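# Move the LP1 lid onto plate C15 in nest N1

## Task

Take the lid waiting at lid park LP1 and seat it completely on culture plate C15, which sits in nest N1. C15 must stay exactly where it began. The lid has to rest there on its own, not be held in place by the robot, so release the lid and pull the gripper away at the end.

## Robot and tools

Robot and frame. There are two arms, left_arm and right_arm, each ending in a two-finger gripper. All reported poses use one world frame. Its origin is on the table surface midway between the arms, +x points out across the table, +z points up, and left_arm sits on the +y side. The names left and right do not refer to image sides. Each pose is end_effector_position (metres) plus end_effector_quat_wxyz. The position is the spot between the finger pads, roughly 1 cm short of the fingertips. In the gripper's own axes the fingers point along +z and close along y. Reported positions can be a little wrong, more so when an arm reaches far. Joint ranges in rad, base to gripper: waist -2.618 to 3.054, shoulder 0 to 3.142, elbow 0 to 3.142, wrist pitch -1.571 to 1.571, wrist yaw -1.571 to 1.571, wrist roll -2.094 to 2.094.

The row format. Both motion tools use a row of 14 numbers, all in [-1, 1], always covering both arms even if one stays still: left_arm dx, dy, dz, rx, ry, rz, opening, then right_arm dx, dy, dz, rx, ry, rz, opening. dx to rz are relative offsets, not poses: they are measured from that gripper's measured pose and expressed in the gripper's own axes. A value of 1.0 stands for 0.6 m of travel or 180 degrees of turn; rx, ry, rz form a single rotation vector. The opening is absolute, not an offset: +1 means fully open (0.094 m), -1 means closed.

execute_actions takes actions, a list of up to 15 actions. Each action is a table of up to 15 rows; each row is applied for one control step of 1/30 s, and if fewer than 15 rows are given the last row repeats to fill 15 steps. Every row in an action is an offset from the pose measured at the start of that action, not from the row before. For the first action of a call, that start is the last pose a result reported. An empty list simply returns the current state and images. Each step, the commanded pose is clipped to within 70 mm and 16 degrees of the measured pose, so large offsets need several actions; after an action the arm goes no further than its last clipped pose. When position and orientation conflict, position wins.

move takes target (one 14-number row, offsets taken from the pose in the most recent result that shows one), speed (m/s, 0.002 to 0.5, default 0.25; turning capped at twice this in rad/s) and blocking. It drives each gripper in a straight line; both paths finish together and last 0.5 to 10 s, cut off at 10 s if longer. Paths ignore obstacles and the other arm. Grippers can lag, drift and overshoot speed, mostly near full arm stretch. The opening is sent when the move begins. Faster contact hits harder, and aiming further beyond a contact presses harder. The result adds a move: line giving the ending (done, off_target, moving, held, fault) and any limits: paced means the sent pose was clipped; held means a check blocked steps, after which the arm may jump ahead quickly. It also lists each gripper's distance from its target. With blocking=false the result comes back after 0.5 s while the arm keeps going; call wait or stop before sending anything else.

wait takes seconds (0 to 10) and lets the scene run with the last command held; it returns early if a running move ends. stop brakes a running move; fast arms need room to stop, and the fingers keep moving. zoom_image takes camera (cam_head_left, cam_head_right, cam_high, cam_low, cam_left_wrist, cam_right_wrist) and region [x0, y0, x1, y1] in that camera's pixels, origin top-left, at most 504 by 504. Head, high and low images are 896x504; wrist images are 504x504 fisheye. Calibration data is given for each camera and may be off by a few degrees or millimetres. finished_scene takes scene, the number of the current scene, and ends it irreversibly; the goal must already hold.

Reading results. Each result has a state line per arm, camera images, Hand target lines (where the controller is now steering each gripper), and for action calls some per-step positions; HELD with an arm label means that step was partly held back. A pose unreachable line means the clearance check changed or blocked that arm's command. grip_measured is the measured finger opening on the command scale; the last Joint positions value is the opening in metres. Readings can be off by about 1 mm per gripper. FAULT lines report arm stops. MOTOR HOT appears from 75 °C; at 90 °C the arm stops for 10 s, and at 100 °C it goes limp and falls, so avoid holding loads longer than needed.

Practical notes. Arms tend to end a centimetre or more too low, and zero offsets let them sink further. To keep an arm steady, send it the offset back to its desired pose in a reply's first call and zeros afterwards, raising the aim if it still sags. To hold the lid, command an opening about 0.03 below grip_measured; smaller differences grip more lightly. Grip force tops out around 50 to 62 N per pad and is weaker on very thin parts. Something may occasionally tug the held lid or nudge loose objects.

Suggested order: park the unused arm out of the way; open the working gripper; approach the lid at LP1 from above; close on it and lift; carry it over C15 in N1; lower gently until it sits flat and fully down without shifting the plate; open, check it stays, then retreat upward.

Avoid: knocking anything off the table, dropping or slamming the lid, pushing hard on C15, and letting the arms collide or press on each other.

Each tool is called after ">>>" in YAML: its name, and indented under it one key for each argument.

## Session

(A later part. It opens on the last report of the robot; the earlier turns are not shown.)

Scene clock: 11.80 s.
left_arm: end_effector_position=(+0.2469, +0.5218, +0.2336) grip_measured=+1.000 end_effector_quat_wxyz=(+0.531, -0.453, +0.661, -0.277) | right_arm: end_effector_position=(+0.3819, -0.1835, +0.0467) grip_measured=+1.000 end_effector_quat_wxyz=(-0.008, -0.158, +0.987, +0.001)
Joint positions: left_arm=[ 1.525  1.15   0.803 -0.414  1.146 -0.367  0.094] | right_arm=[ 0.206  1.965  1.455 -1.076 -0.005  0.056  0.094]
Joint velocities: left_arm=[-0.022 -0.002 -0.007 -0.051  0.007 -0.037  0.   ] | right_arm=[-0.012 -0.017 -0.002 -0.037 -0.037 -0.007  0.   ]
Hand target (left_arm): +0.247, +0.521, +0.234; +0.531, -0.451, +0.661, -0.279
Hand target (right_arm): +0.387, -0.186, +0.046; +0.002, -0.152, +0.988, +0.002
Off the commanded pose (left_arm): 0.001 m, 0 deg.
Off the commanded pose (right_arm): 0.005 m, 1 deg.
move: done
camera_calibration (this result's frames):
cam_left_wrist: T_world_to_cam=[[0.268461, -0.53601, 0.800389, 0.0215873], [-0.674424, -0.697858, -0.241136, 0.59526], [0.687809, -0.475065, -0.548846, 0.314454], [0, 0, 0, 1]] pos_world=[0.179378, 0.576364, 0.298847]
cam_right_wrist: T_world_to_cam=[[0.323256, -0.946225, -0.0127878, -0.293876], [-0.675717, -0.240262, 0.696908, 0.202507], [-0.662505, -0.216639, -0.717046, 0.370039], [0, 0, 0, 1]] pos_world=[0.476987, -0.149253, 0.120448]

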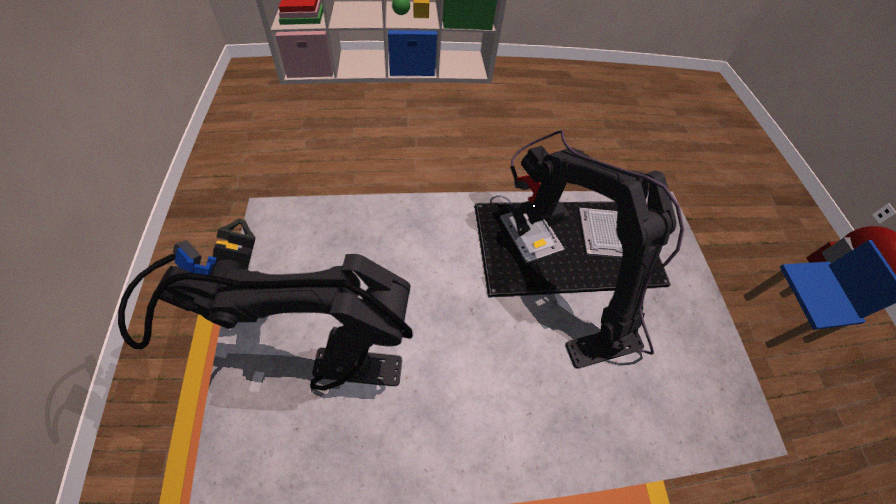

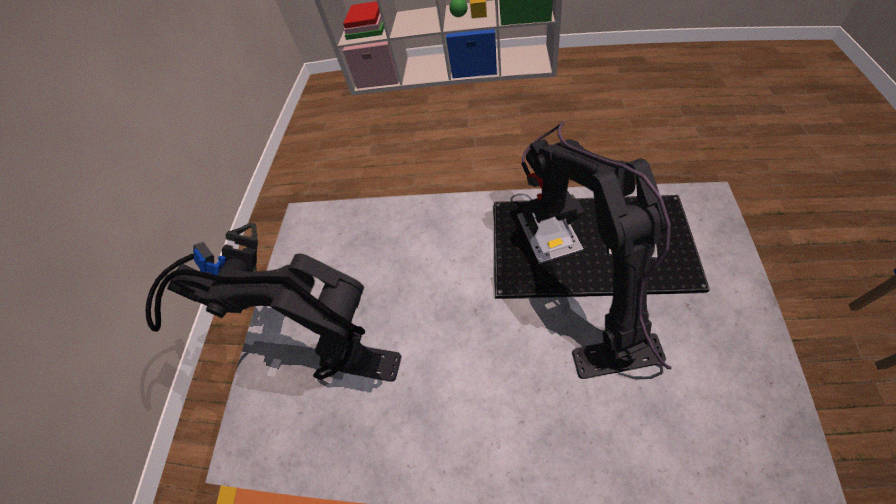

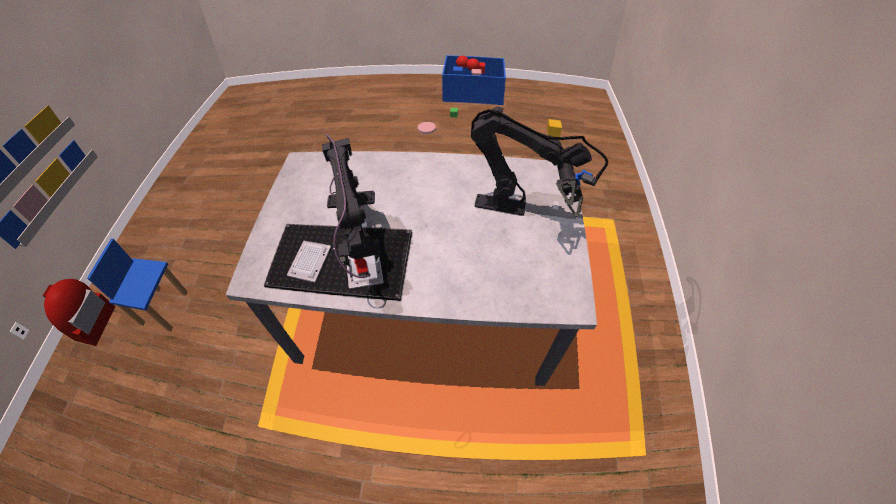

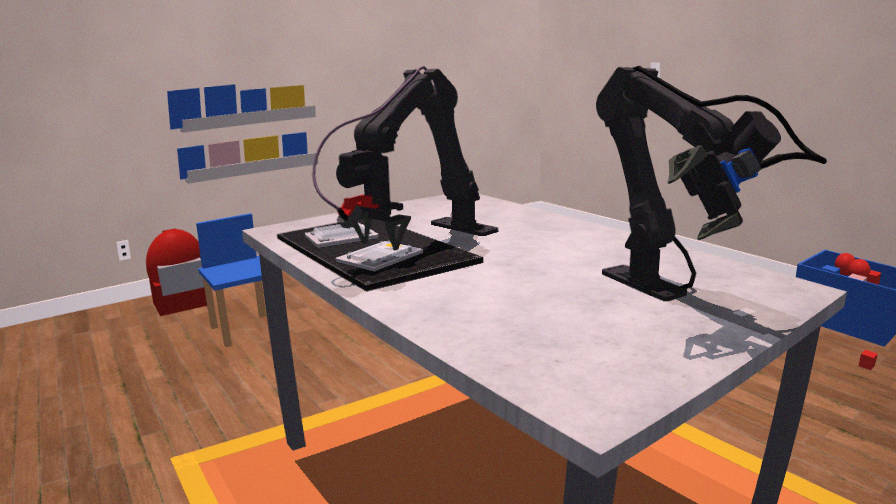

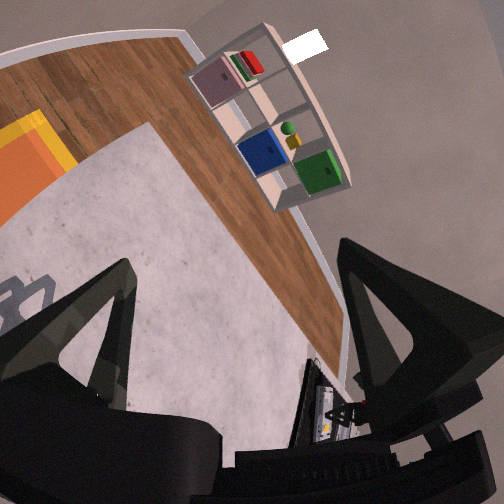

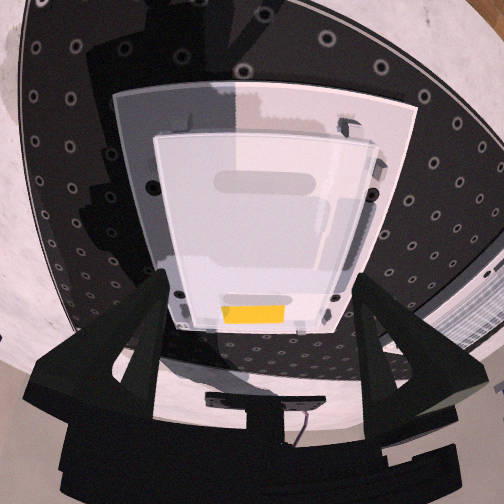

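>>> move:
  target: [0,0,0,0,0,0,1, -0.0261,0.0014,0.0235,-0.0006,-0.0105,0,1]
  speed: 0.035

Scene clock: 13.40 s.
left_arm: end_effector_position=(+0.2466, +0.5225, +0.2330) grip_measured=+1.000 end_effector_quat_wxyz=(+0.530, -0.454, +0.661, -0.274) | right_arm: end_effector_position=(+0.3902, -0.1803, +0.0342) grip_measured=+1.000 end_effector_quat_wxyz=(-0.003, -0.158, +0.987, +0.002)
Joint positions: left_arm=[ 1.525  1.15   0.803 -0.414  1.141 -0.367  0.094] | right_arm=[ 0.206  2.001  1.455 -1.029 -0.005  0.056  0.094]
Joint velocities: left_arm=[-0.002  0.007 -0.002 -0.007 -0.007  0.022  0.   ] | right_arm=[-0.007  0.007 -0.012 -0.022  0.007  0.007  0.   ]
Hand target (left_arm): +0.247, +0.522, +0.234; +0.531, -0.453, +0.661, -0.277
Hand target (right_arm): +0.396, -0.178, +0.032; +0.008, -0.158, +0.987, +0.004
Off the commanded pose (left_arm): 0.001 m, 0 deg.
Off the commanded pose (right_arm): 0.007 m, 1 deg.
move: done
camera_calibration (this result's frames):
cam_left_wrist: T_world_to_cam=[[0.273421, -0.535537, 0.799025, 0.0213546], [-0.672586, -0.700291, -0.239207, 0.59579], [0.687655, -0.472009, -0.551669, 0.313736], [0, 0, 0, 1]] pos_world=[0.179139, 0.576749, 0.298533]
cam_right_wrist: T_world_to_cam=[[0.323395, -0.946171, -0.0132968, -0.293664], [-0.683098, -0.243157, 0.68866, 0.22027], [-0.654823, -0.213626, -0.724963, 0.365124], [0, 0, 0, 1]] pos_world=[0.484527, -0.146295, 0.109105]

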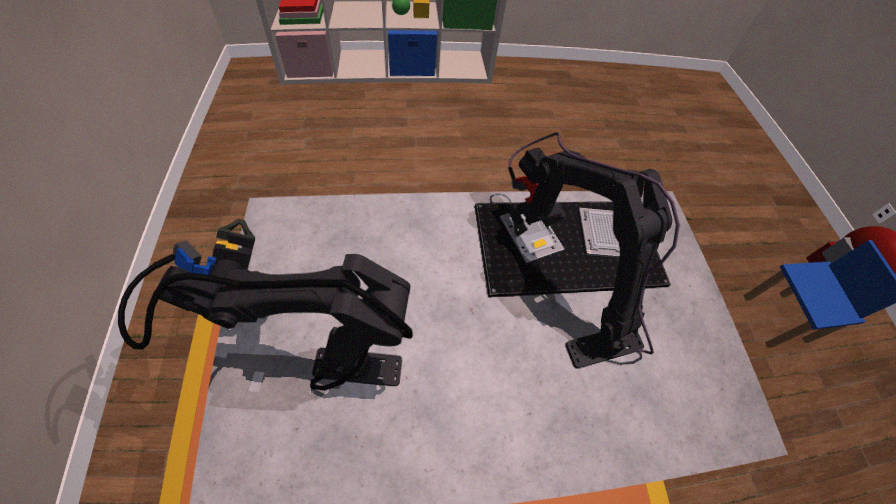

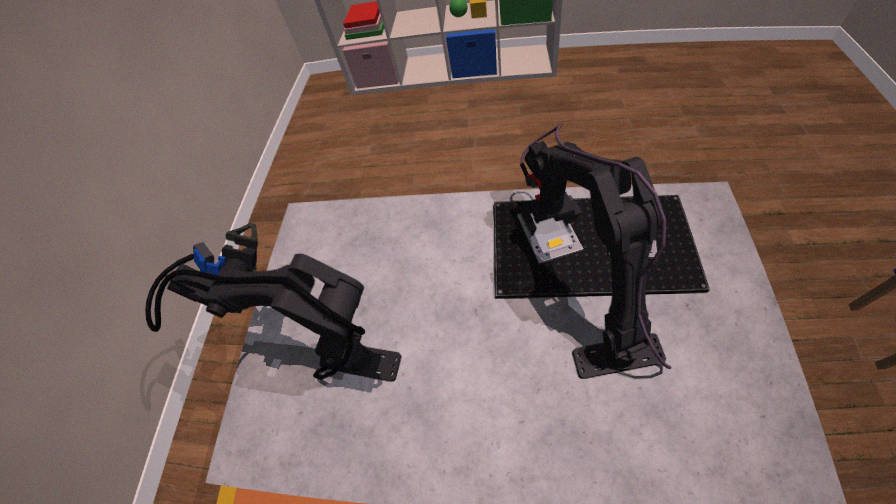

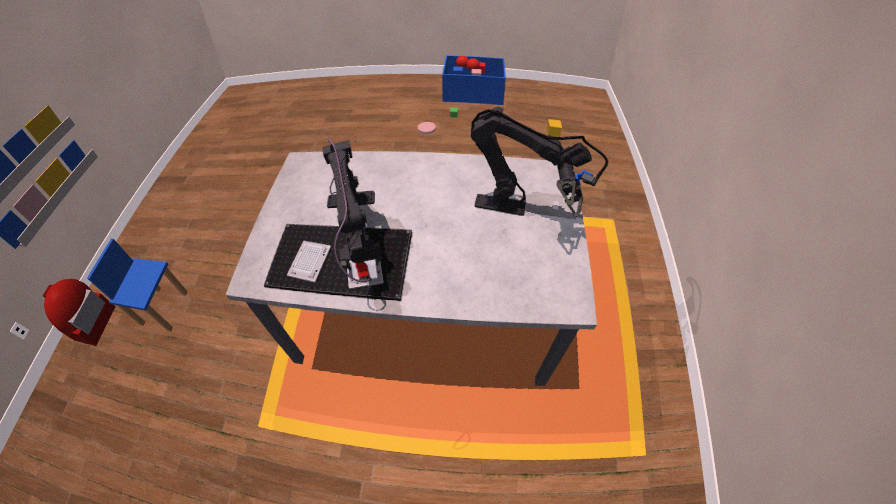

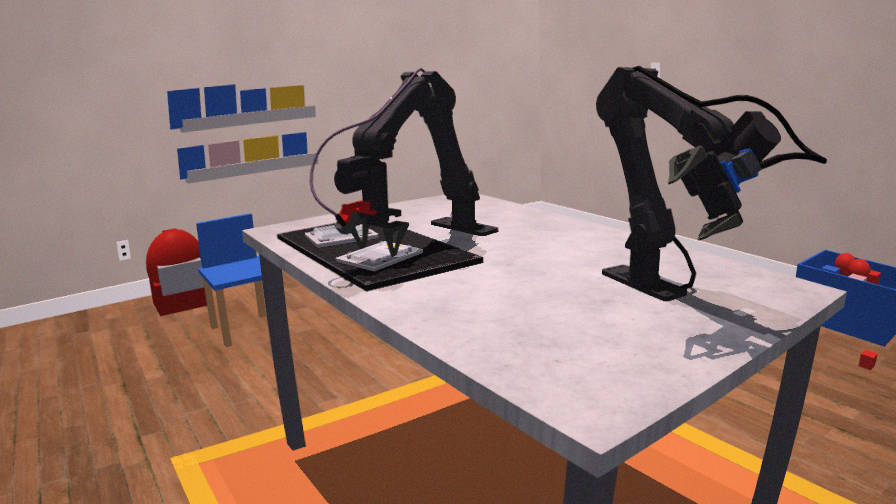

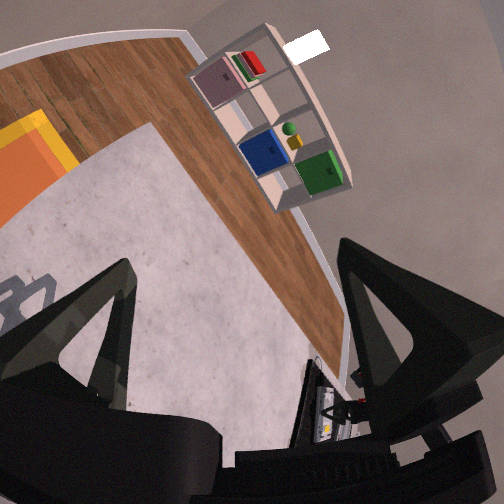

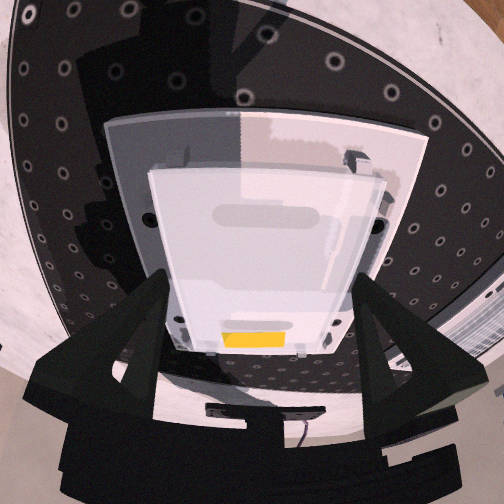

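>>> zoom_image:
  camera: "cam_low"
  region: [300, 190, 450, 290]

>>> zoom_image:
  camera: "cam_right_wrist"
  region: [120, 140, 410, 370]

Region (300, 190, 450, 290) of cam_low's 896x504 image, scaled by 3.360, with more detail than that image has.

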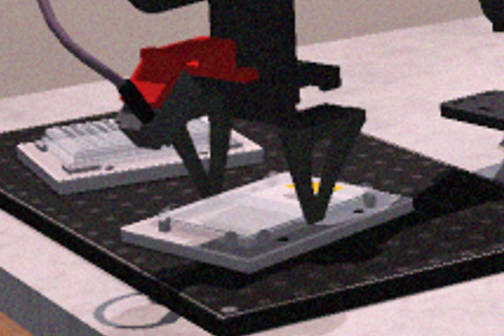

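Region (120, 140, 410, 370) of cam_right_wrist's 504x504 image, scaled by 1.738, with more detail than that image has; it fills the top 400 rows of this view, and the rest is white.

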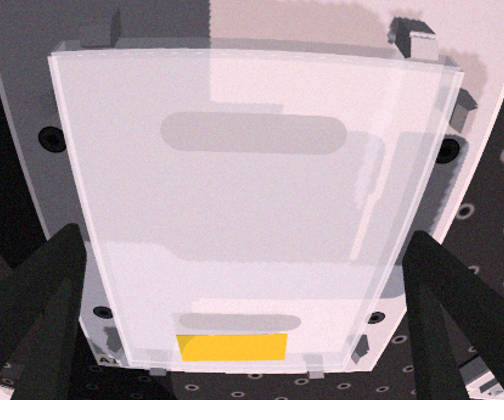

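>>> zoom_image:
  camera: "cam_low"
  region: [340, 225, 430, 275]

Region (340, 225, 430, 275) of cam_low's 896x504 image, scaled by 5.600, with more detail than that image has.

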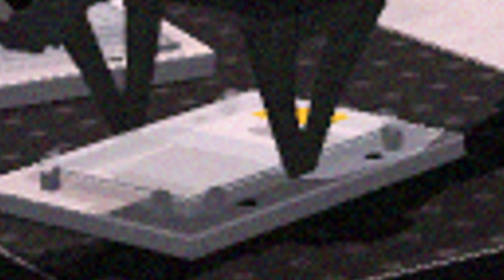

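>>> execute_actions:
  actions:
    - [[0,0,0,0,0,0,1,0,0,0,0,0,0,0.98],[0,0,0,0,0,0,1,0,0,0,0,0,0,0.96],[0,0,0,0,0,0,1,0,0,0,0,0,0,0.94],[0,0,0,0,0,0,1,0,0,0,0,0,0,0.92],[0,0,0,0,0,0,1,0,0,0,0,0,0,0.90],[0,0,0,0,0,0,1,0,0,0,0,0,0,0.885],[0,0,0,0,0,0,1,0,0,0,0,0,0,0.87],[0,0,0,0,0,0,1,0,0,0,0,0,0,0.855],[0,0,0,0,0,0,1,0,0,0,0,0,0,0.84],[0,0,0,0,0,0,1,0,0,0,0,0,0,0.83],[0,0,0,0,0,0,1,0,0,0,0,0,0,0.82],[0,0,0,0,0,0,1,0,0,0,0,0,0,0.81],[0,0,0,0,0,0,1,0,0,0,0,0,0,0.80],[0,0,0,0,0,0,1,0,0,0,0,0,0,0.79],[0,0,0,0,0,0,1,0,0,0,0,0,0,0.785]]

Scene clock: 14.23 s.
left_arm: end_effector_position=(+0.2464, +0.5232, +0.2325) grip_measured=+1.000 end_effector_quat_wxyz=(+0.530, -0.456, +0.661, -0.273) | right_arm: end_effector_position=(+0.3906, -0.1801, +0.0342) grip_measured=+0.798 end_effector_quat_wxyz=(-0.002, -0.158, +0.987, +0.002)
Joint positions: left_arm=[ 1.525  1.15   0.803 -0.414  1.136 -0.367  0.094] | right_arm=[ 0.206  2.001  1.455 -1.027 -0.005  0.056  0.084]
Joint velocities: left_arm=[-0.022 -0.007 -0.002 -0.007 -0.066  0.037  0.   ] | right_arm=[-0.012  0.027  0.007  0.007  0.007  0.007 -0.002]
Hand target (left_arm): +0.247, +0.522, +0.233; +0.530, -0.454, +0.661, -0.275
Hand target (right_arm): +0.390, -0.180, +0.034; -0.003, -0.158, +0.987, +0.002
Off the commanded pose (left_arm): 0.001 m, 0 deg.
Off the commanded pose (right_arm): 0.000 m, 0 deg.
Step readings (end_effector_position):
0: left_arm (+0.2466, +0.5225, +0.2330) | right_arm (+0.3906, -0.1801, +0.0342)
1: left_arm (+0.2466, +0.5226, +0.2330) | right_arm (+0.3906, -0.1801, +0.0342)
2: left_arm (+0.2466, +0.5227, +0.2329) | right_arm (+0.3906, -0.1801, +0.0342)
4: left_arm (+0.2465, +0.5229, +0.2327) | right_arm (+0.3906, -0.1801, +0.0342)
8: left_arm (+0.2464, +0.5231, +0.2326) | right_arm (+0.3906, -0.1801, +0.0342)
15: end_effector_position above
camera_calibration (this result's frames):
cam_left_wrist: T_world_to_cam=[[0.278021, -0.535079, 0.797743, 0.0211344], [-0.670865, -0.702546, -0.237423, 0.59628], [0.687491, -0.469169, -0.554289, 0.31307], [0, 0, 0, 1]] pos_world=[0.178915, 0.577105, 0.298242]
cam_right_wrist: T_world_to_cam=[[0.323414, -0.946163, -0.0133646, -0.29365], [-0.684075, -0.24354, 0.687553, 0.220897], [-0.653792, -0.213222, -0.726011, 0.36509], [0, 0, 0, 1]] pos_world=[0.484774, -0.146199, 0.109256]

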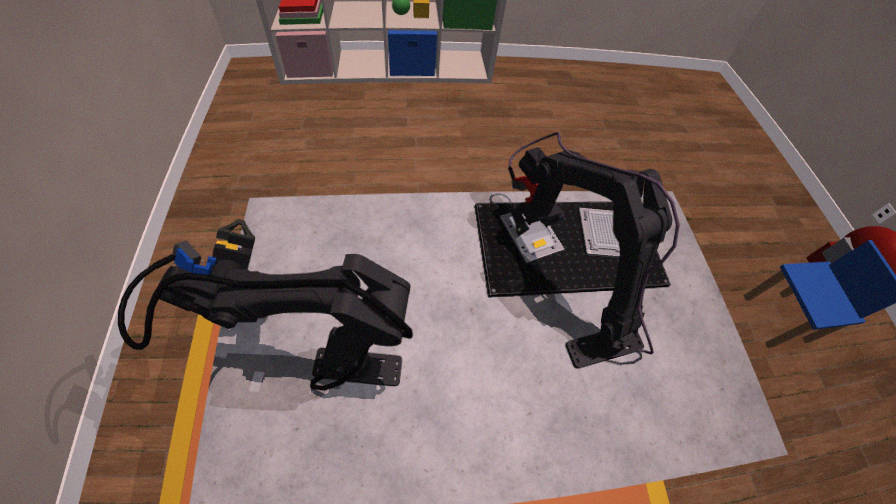

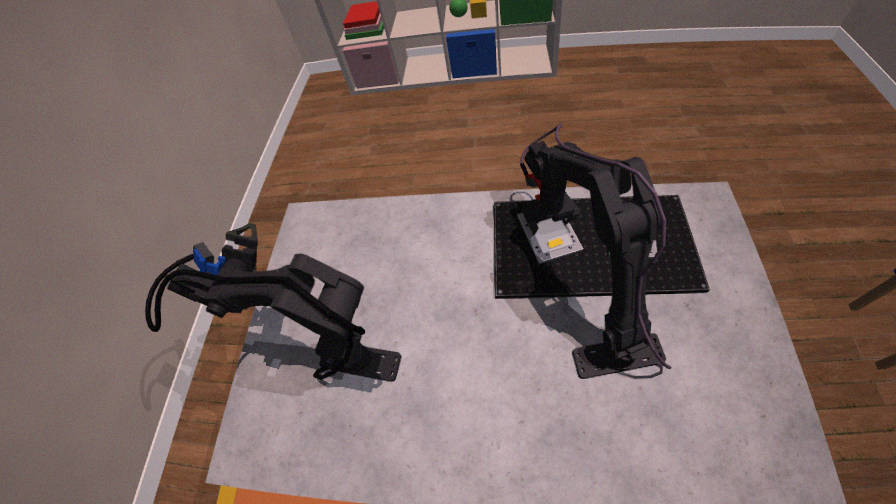

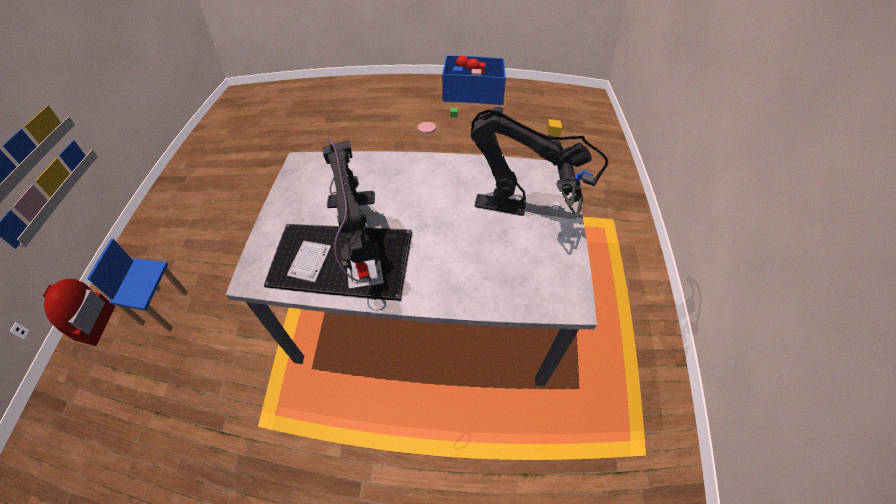

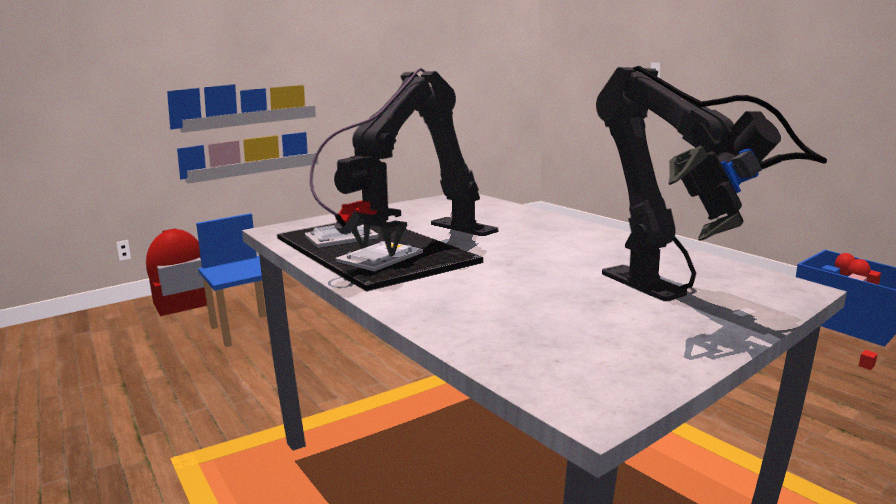

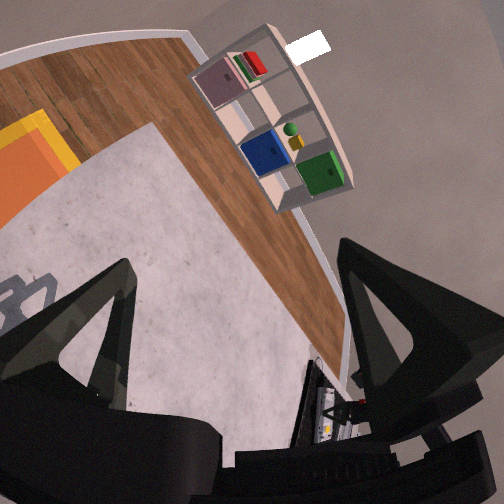

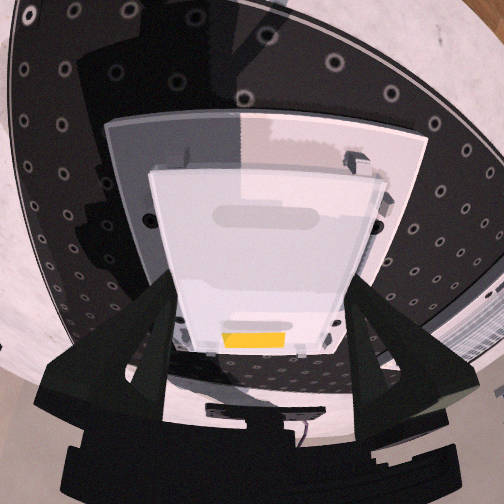

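>>> execute_actions:
  actions: []

Scene clock: 14.30 s.
left_arm: end_effector_position=(+0.2464, +0.5232, +0.2324) grip_measured=+1.000 end_effector_quat_wxyz=(+0.530, -0.456, +0.661, -0.272) | right_arm: end_effector_position=(+0.3906, -0.1801, +0.0342) grip_measured=+0.797 end_effector_quat_wxyz=(-0.002, -0.158, +0.987, +0.002)
Joint positions: left_arm=[ 1.525  1.15   0.803 -0.414  1.135 -0.367  0.094] | right_arm=[ 0.206  2.001  1.455 -1.027 -0.005  0.056  0.084]
Joint velocities: left_arm=[ 0.022 -0.002  0.012  0.007  0.007 -0.007  0.   ] | right_arm=[-0.007 -0.032 -0.007  0.022 -0.11  -0.037 -0.001]
Hand target (left_arm): +0.247, +0.523, +0.233; +0.530, -0.454, +0.661, -0.274
Hand target (right_arm): +0.390, -0.180, +0.034; -0.003, -0.158, +0.987, +0.002
Off the commanded pose (left_arm): 0.001 m, 0 deg.
Off the commanded pose (right_arm): 0.000 m, 0 deg.
camera_calibration (this result's frames):
cam_left_wrist: T_world_to_cam=[[0.278375, -0.535044, 0.797644, 0.0211173], [-0.670732, -0.702719, -0.237286, 0.596317], [0.687478, -0.468951, -0.55449, 0.313019], [0, 0, 0, 1]] pos_world=[0.178897, 0.577132, 0.29822]
cam_right_wrist: T_world_to_cam=[[0.323414, -0.946163, -0.0133646, -0.29365], [-0.684075, -0.24354, 0.687553, 0.220897], [-0.653792, -0.213222, -0.726011, 0.36509], [0, 0, 0, 1]] pos_world=[0.484774, -0.146199, 0.109256]

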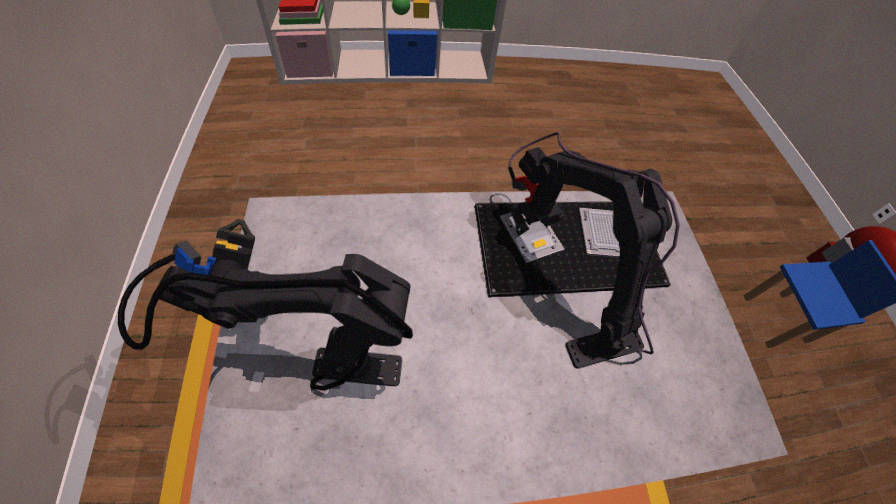

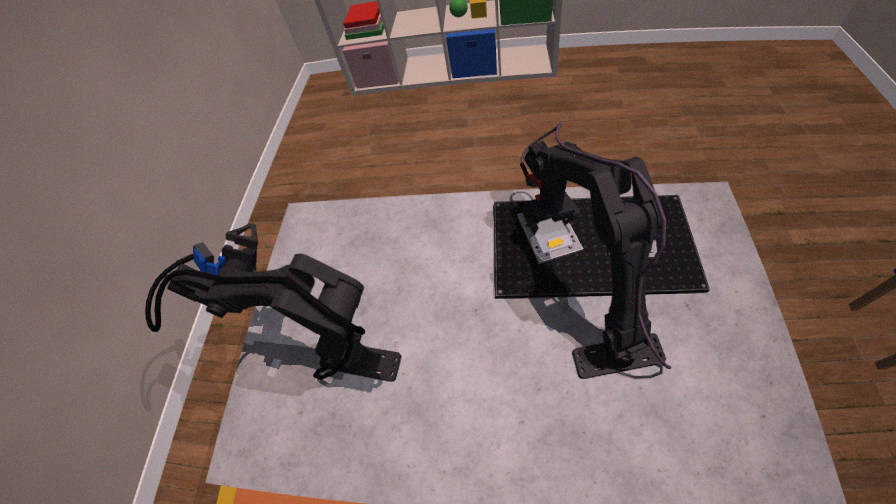

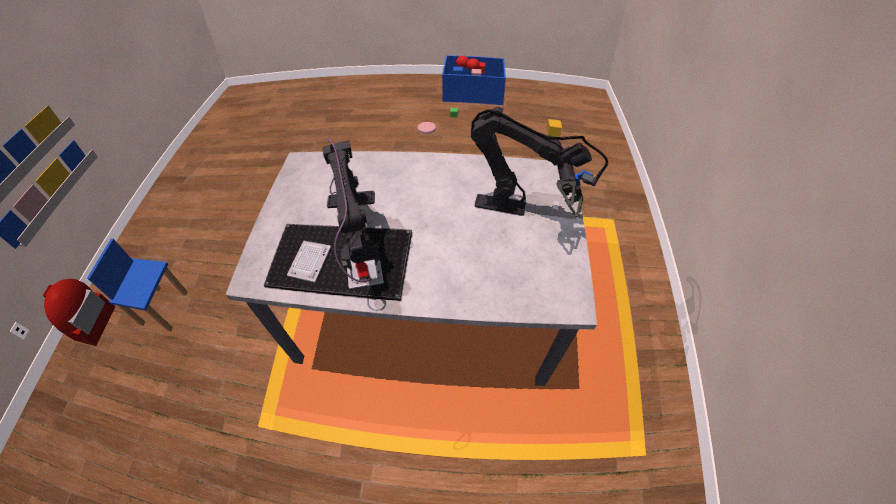

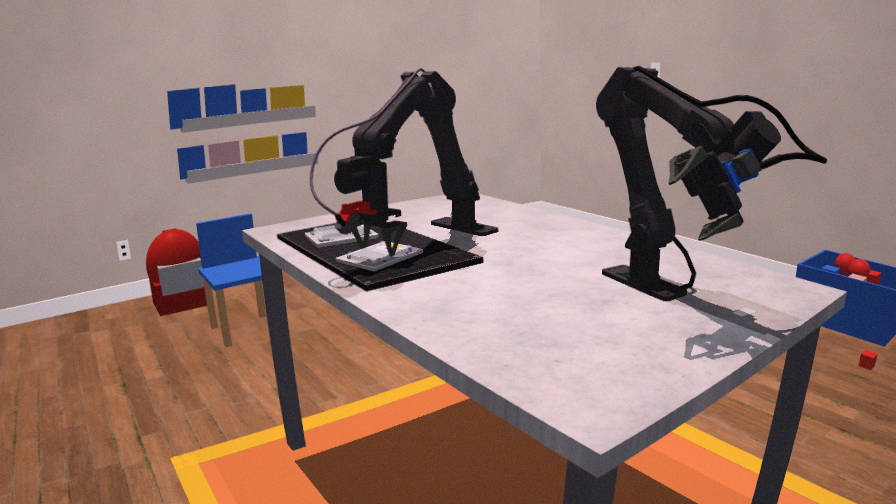

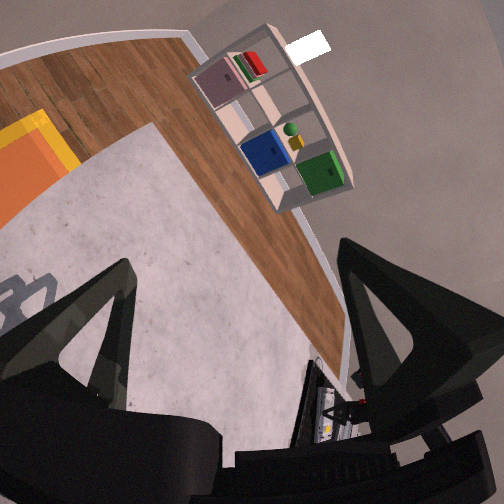

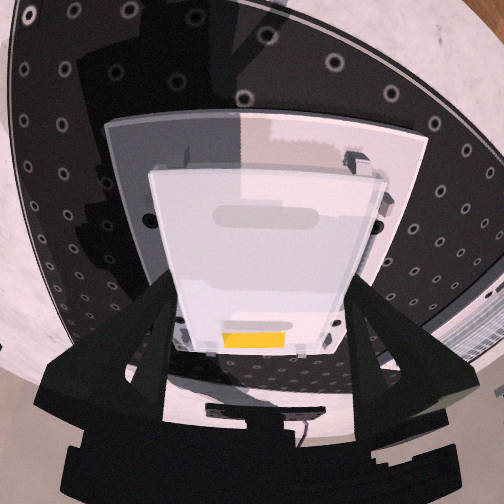

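>>> execute_actions:
  actions:
    - [[0,0,0,0,0,0,1,-0.0029,0.0002,-0.0054,-0.0001,-0.0024,0,0.778],[0,0,0,0,0,0,1,-0.0059,0.0003,-0.0109,-0.0003,-0.0048,0,0.770],[0,0,0,0,0,0,1,-0.0088,0.0005,-0.0163,-0.0004,-0.0073,0,0.762],[0,0,0,0,0,0,1,-0.0117,0.0006,-0.0218,-0.0006,-0.0097,0,0.762],[0,0,0,0,0,0,1,-0.0146,0.0008,-0.0272,-0.0007,-0.0121,0,0.762],[0,0,0,0,0,0,1,-0.0146,0.0008,-0.0282,-0.0007,-0.0121,0,0.762],[0,0,0,0,0,0,1,-0.0146,0.0008,-0.0295,-0.0007,-0.0121,0,0.762],[0,0,0,0,0,0,1,-0.0146,0.0008,-0.0312,-0.0007,-0.0121,0,0.762],[0,0,0,0,0,0,1,-0.0146,0.0008,-0.0333,-0.0007,-0.0121,0,0.762],[0,0,0,0,0,0,1,-0.0146,0.0008,-0.0358,-0.0007,-0.0121,0,0.762],[0,0,0,0,0,0,1,-0.0146,0.0008,-0.0386,-0.0007,-0.0121,0,0.762],[0,0,0,0,0,0,1,-0.0146,0.0008,-0.0415,-0.0007,-0.0121,0,0.762],[0,0,0,0,0,0,1,-0.0146,0.0008,-0.0445,-0.0007,-0.0121,0,0.762],[0,0,0,0,0,0,1,-0.0146,0.0008,-0.0475,-0.0007,-0.0121,0,0.762],[0,0,0,0,0,0,1,-0.0146,0.0008,-0.0505,-0.0007,-0.0121,0,0.762]]

Scene clock: 15.77 s.
left_arm: end_effector_position=(+0.2461, +0.5238, +0.2319) grip_measured=+1.000 end_effector_quat_wxyz=(+0.529, -0.457, +0.662, -0.270) | right_arm: end_effector_position=(+0.3918, -0.1796, +0.0423) grip_measured=+0.781 end_effector_quat_wxyz=(-0.004, -0.158, +0.987, +0.002)
Joint positions: left_arm=[ 1.525  1.15   0.803 -0.414  1.13  -0.367  0.094] | right_arm=[ 0.206  2.001  1.488 -1.065 -0.005  0.056  0.084]
Joint velocities: left_arm=[-0.002  0.002  0.002  0.066  0.007 -0.095  0.   ] | right_arm=[ 0.017  0.002  0.129 -0.139 -0.051  0.022 -0.   ]
Hand target (left_arm): +0.246, +0.523, +0.232; +0.530, -0.456, +0.661, -0.272
Hand target (right_arm): +0.398, -0.177, +0.064; +0.017, -0.158, +0.987, +0.006
Off the commanded pose (left_arm): 0.001 m, 0 deg.
Off the commanded pose (right_arm): 0.023 m, 2 deg.
Step readings (end_effector_position):
0: left_arm (+0.2464, +0.5232, +0.2324) | right_arm (+0.3906, -0.1801, +0.0342)
1: left_arm (+0.2463, +0.5233, +0.2324) | right_arm (+0.3906, -0.1801, +0.0342)
2: left_arm (+0.2463, +0.5234, +0.2323) | right_arm (+0.3906, -0.1801, +0.0342)
4: left_arm (+0.2462, +0.5236, +0.2321) | right_arm (+0.3905, -0.1802, +0.0342)
8: left_arm (+0.2461, +0.5237, +0.2320) | right_arm (+0.3900, -0.1803, +0.0350)
15: end_effector_position above
camera_calibration (this result's frames):
cam_left_wrist: T_world_to_cam=[[0.282968, -0.534567, 0.796346, 0.0208928], [-0.668996, -0.704967, -0.235511, 0.596806], [0.687294, -0.46611, -0.557107, 0.312352], [0, 0, 0, 1]] pos_world=[0.178671, 0.577488, 0.29793]
cam_right_wrist: T_world_to_cam=[[0.323362, -0.946183, -0.0131782, -0.293472], [-0.681383, -0.242484, 0.690593, 0.215314], [-0.656623, -0.214332, -0.723124, 0.372715], [0, 0, 0, 1]] pos_world=[0.486342, -0.145584, 0.116957]

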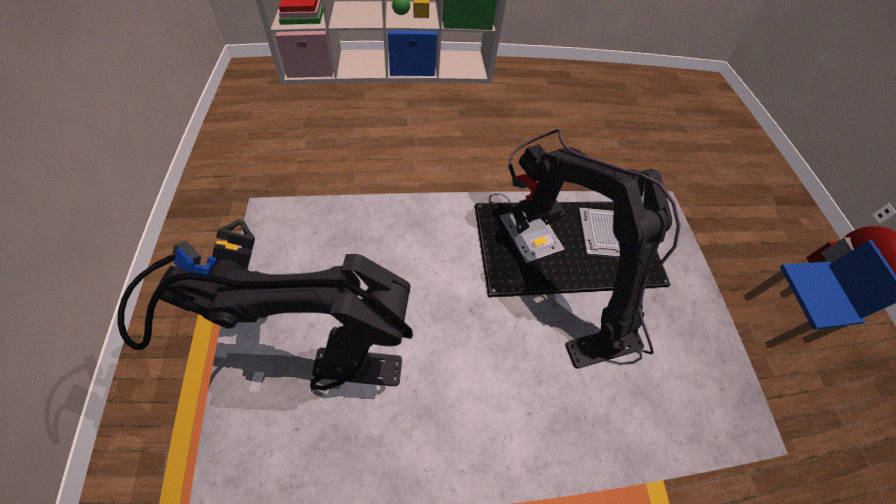

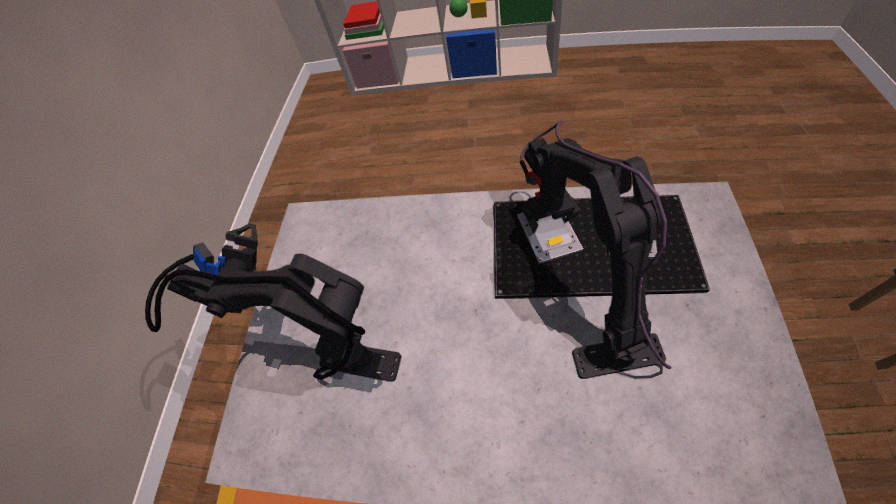

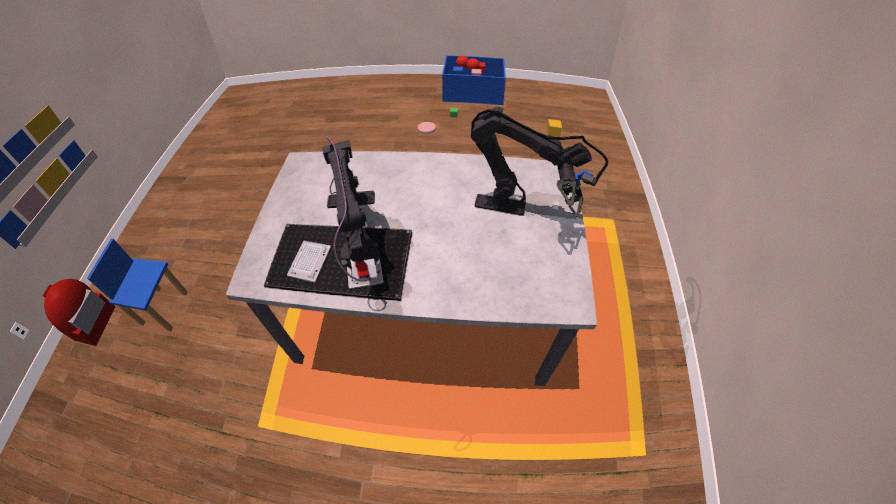

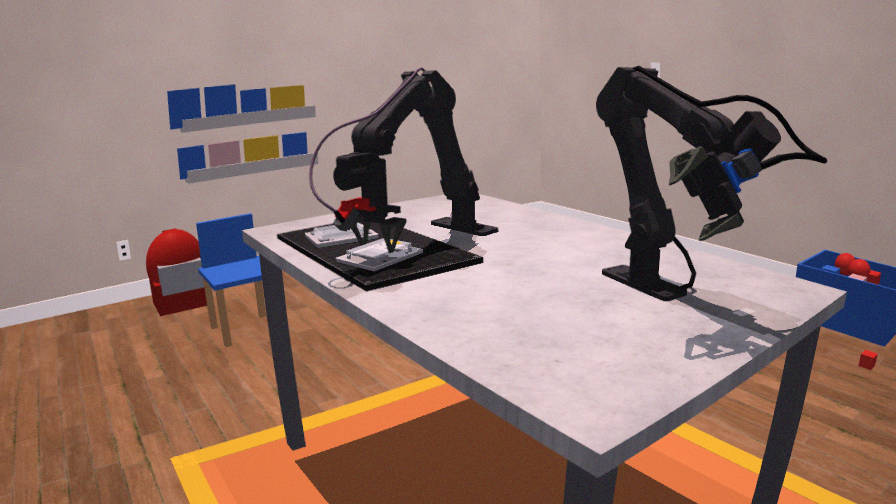

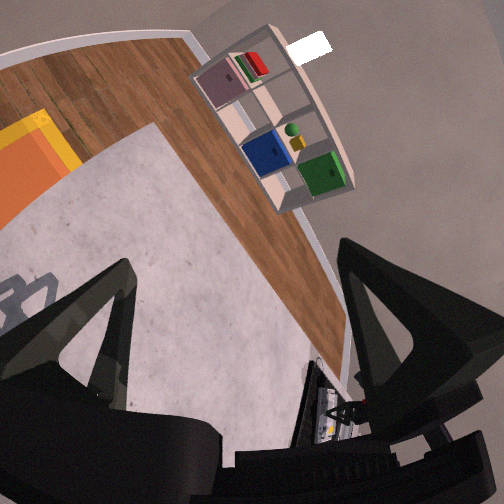

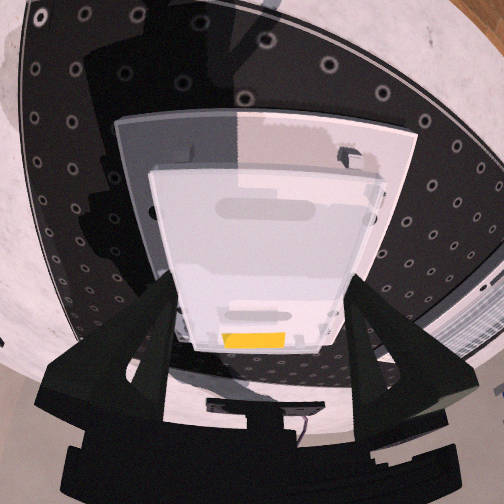

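>>> execute_actions:
  actions: []

Scene clock: 15.87 s.
left_arm: end_effector_position=(+0.2461, +0.5238, +0.2319) grip_measured=+1.000 end_effector_quat_wxyz=(+0.529, -0.457, +0.662, -0.270) | right_arm: end_effector_position=(+0.3929, -0.1792, +0.0460) grip_measured=+0.781 end_effector_quat_wxyz=(-0.001, -0.158, +0.987, +0.002)
Joint positions: left_arm=[ 1.525  1.15   0.803 -0.414  1.13  -0.367  0.094] | right_arm=[ 0.206  1.996  1.497 -1.072 -0.005  0.056  0.084]
Joint velocities: left_arm=[-0.032  0.002 -0.012 -0.022  0.007  0.022  0.   ] | right_arm=[-0.022 -0.056  0.017 -0.066  0.007  0.022  0.001]
Hand target (left_arm): +0.246, +0.523, +0.232; +0.530, -0.456, +0.661, -0.272
Hand target (right_arm): +0.398, -0.177, +0.064; +0.017, -0.158, +0.987, +0.006
Off the commanded pose (left_arm): 0.001 m, 0 deg.
Off the commanded pose (right_arm): 0.020 m, 2 deg.
camera_calibration (this result's frames):
cam_left_wrist: T_world_to_cam=[[0.282968, -0.534567, 0.796346, 0.0208928], [-0.668996, -0.704967, -0.235511, 0.596806], [0.687294, -0.46611, -0.557107, 0.312352], [0, 0, 0, 1]] pos_world=[0.178671, 0.577488, 0.29793]
cam_right_wrist: T_world_to_cam=[[0.323433, -0.946156, -0.0134323, -0.293383], [-0.685051, -0.243923, 0.686445, 0.215021], [-0.65276, -0.212817, -0.727058, 0.375105], [0, 0, 0, 1]] pos_world=[0.487044, -0.145308, 0.121182]

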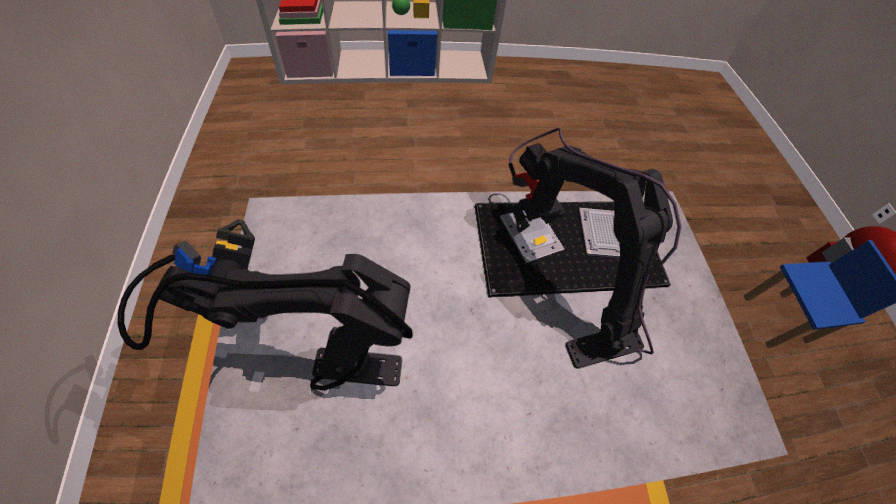

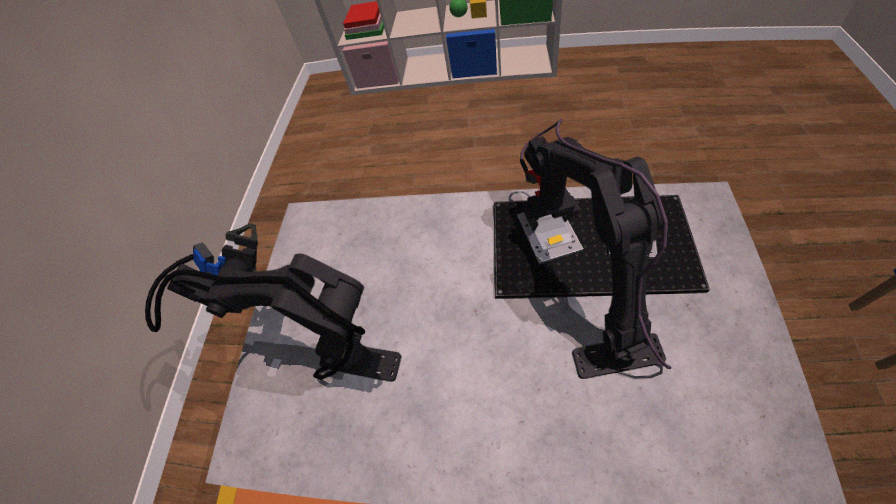

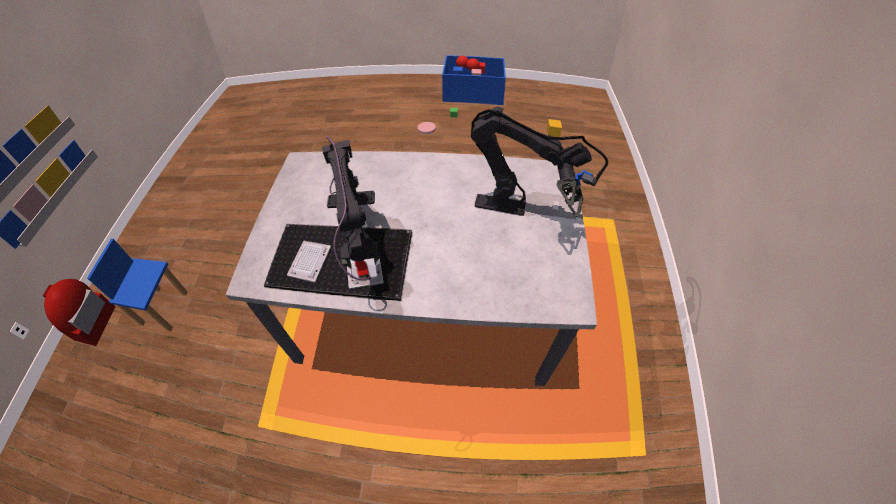

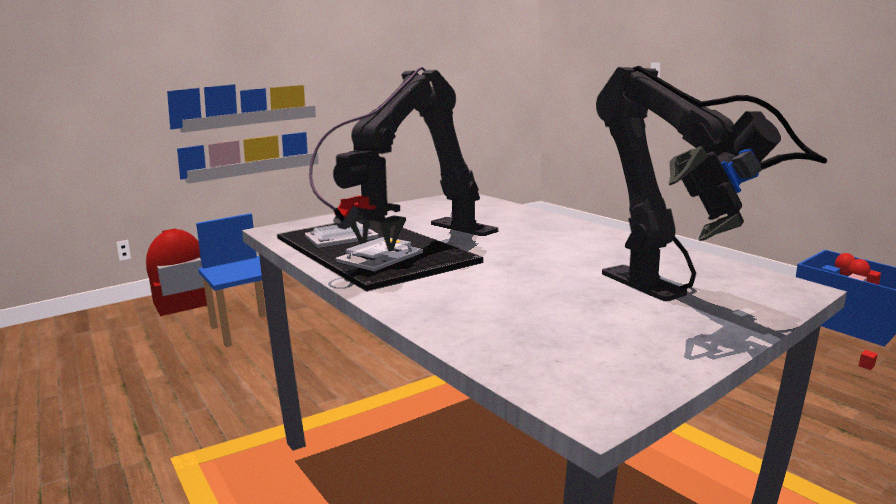

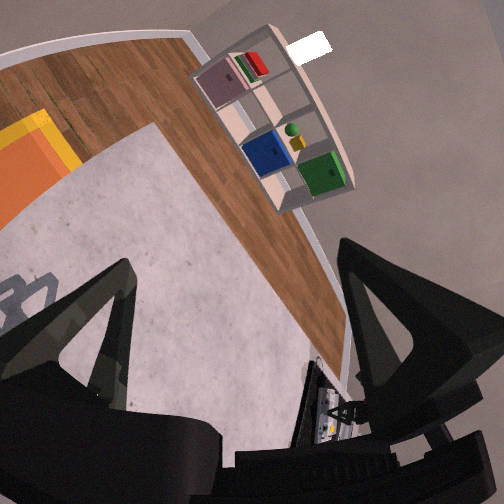

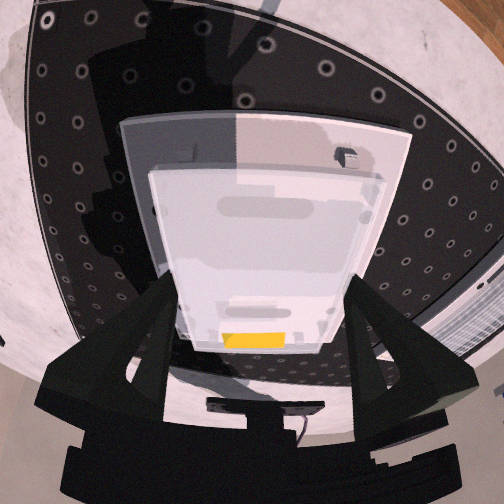

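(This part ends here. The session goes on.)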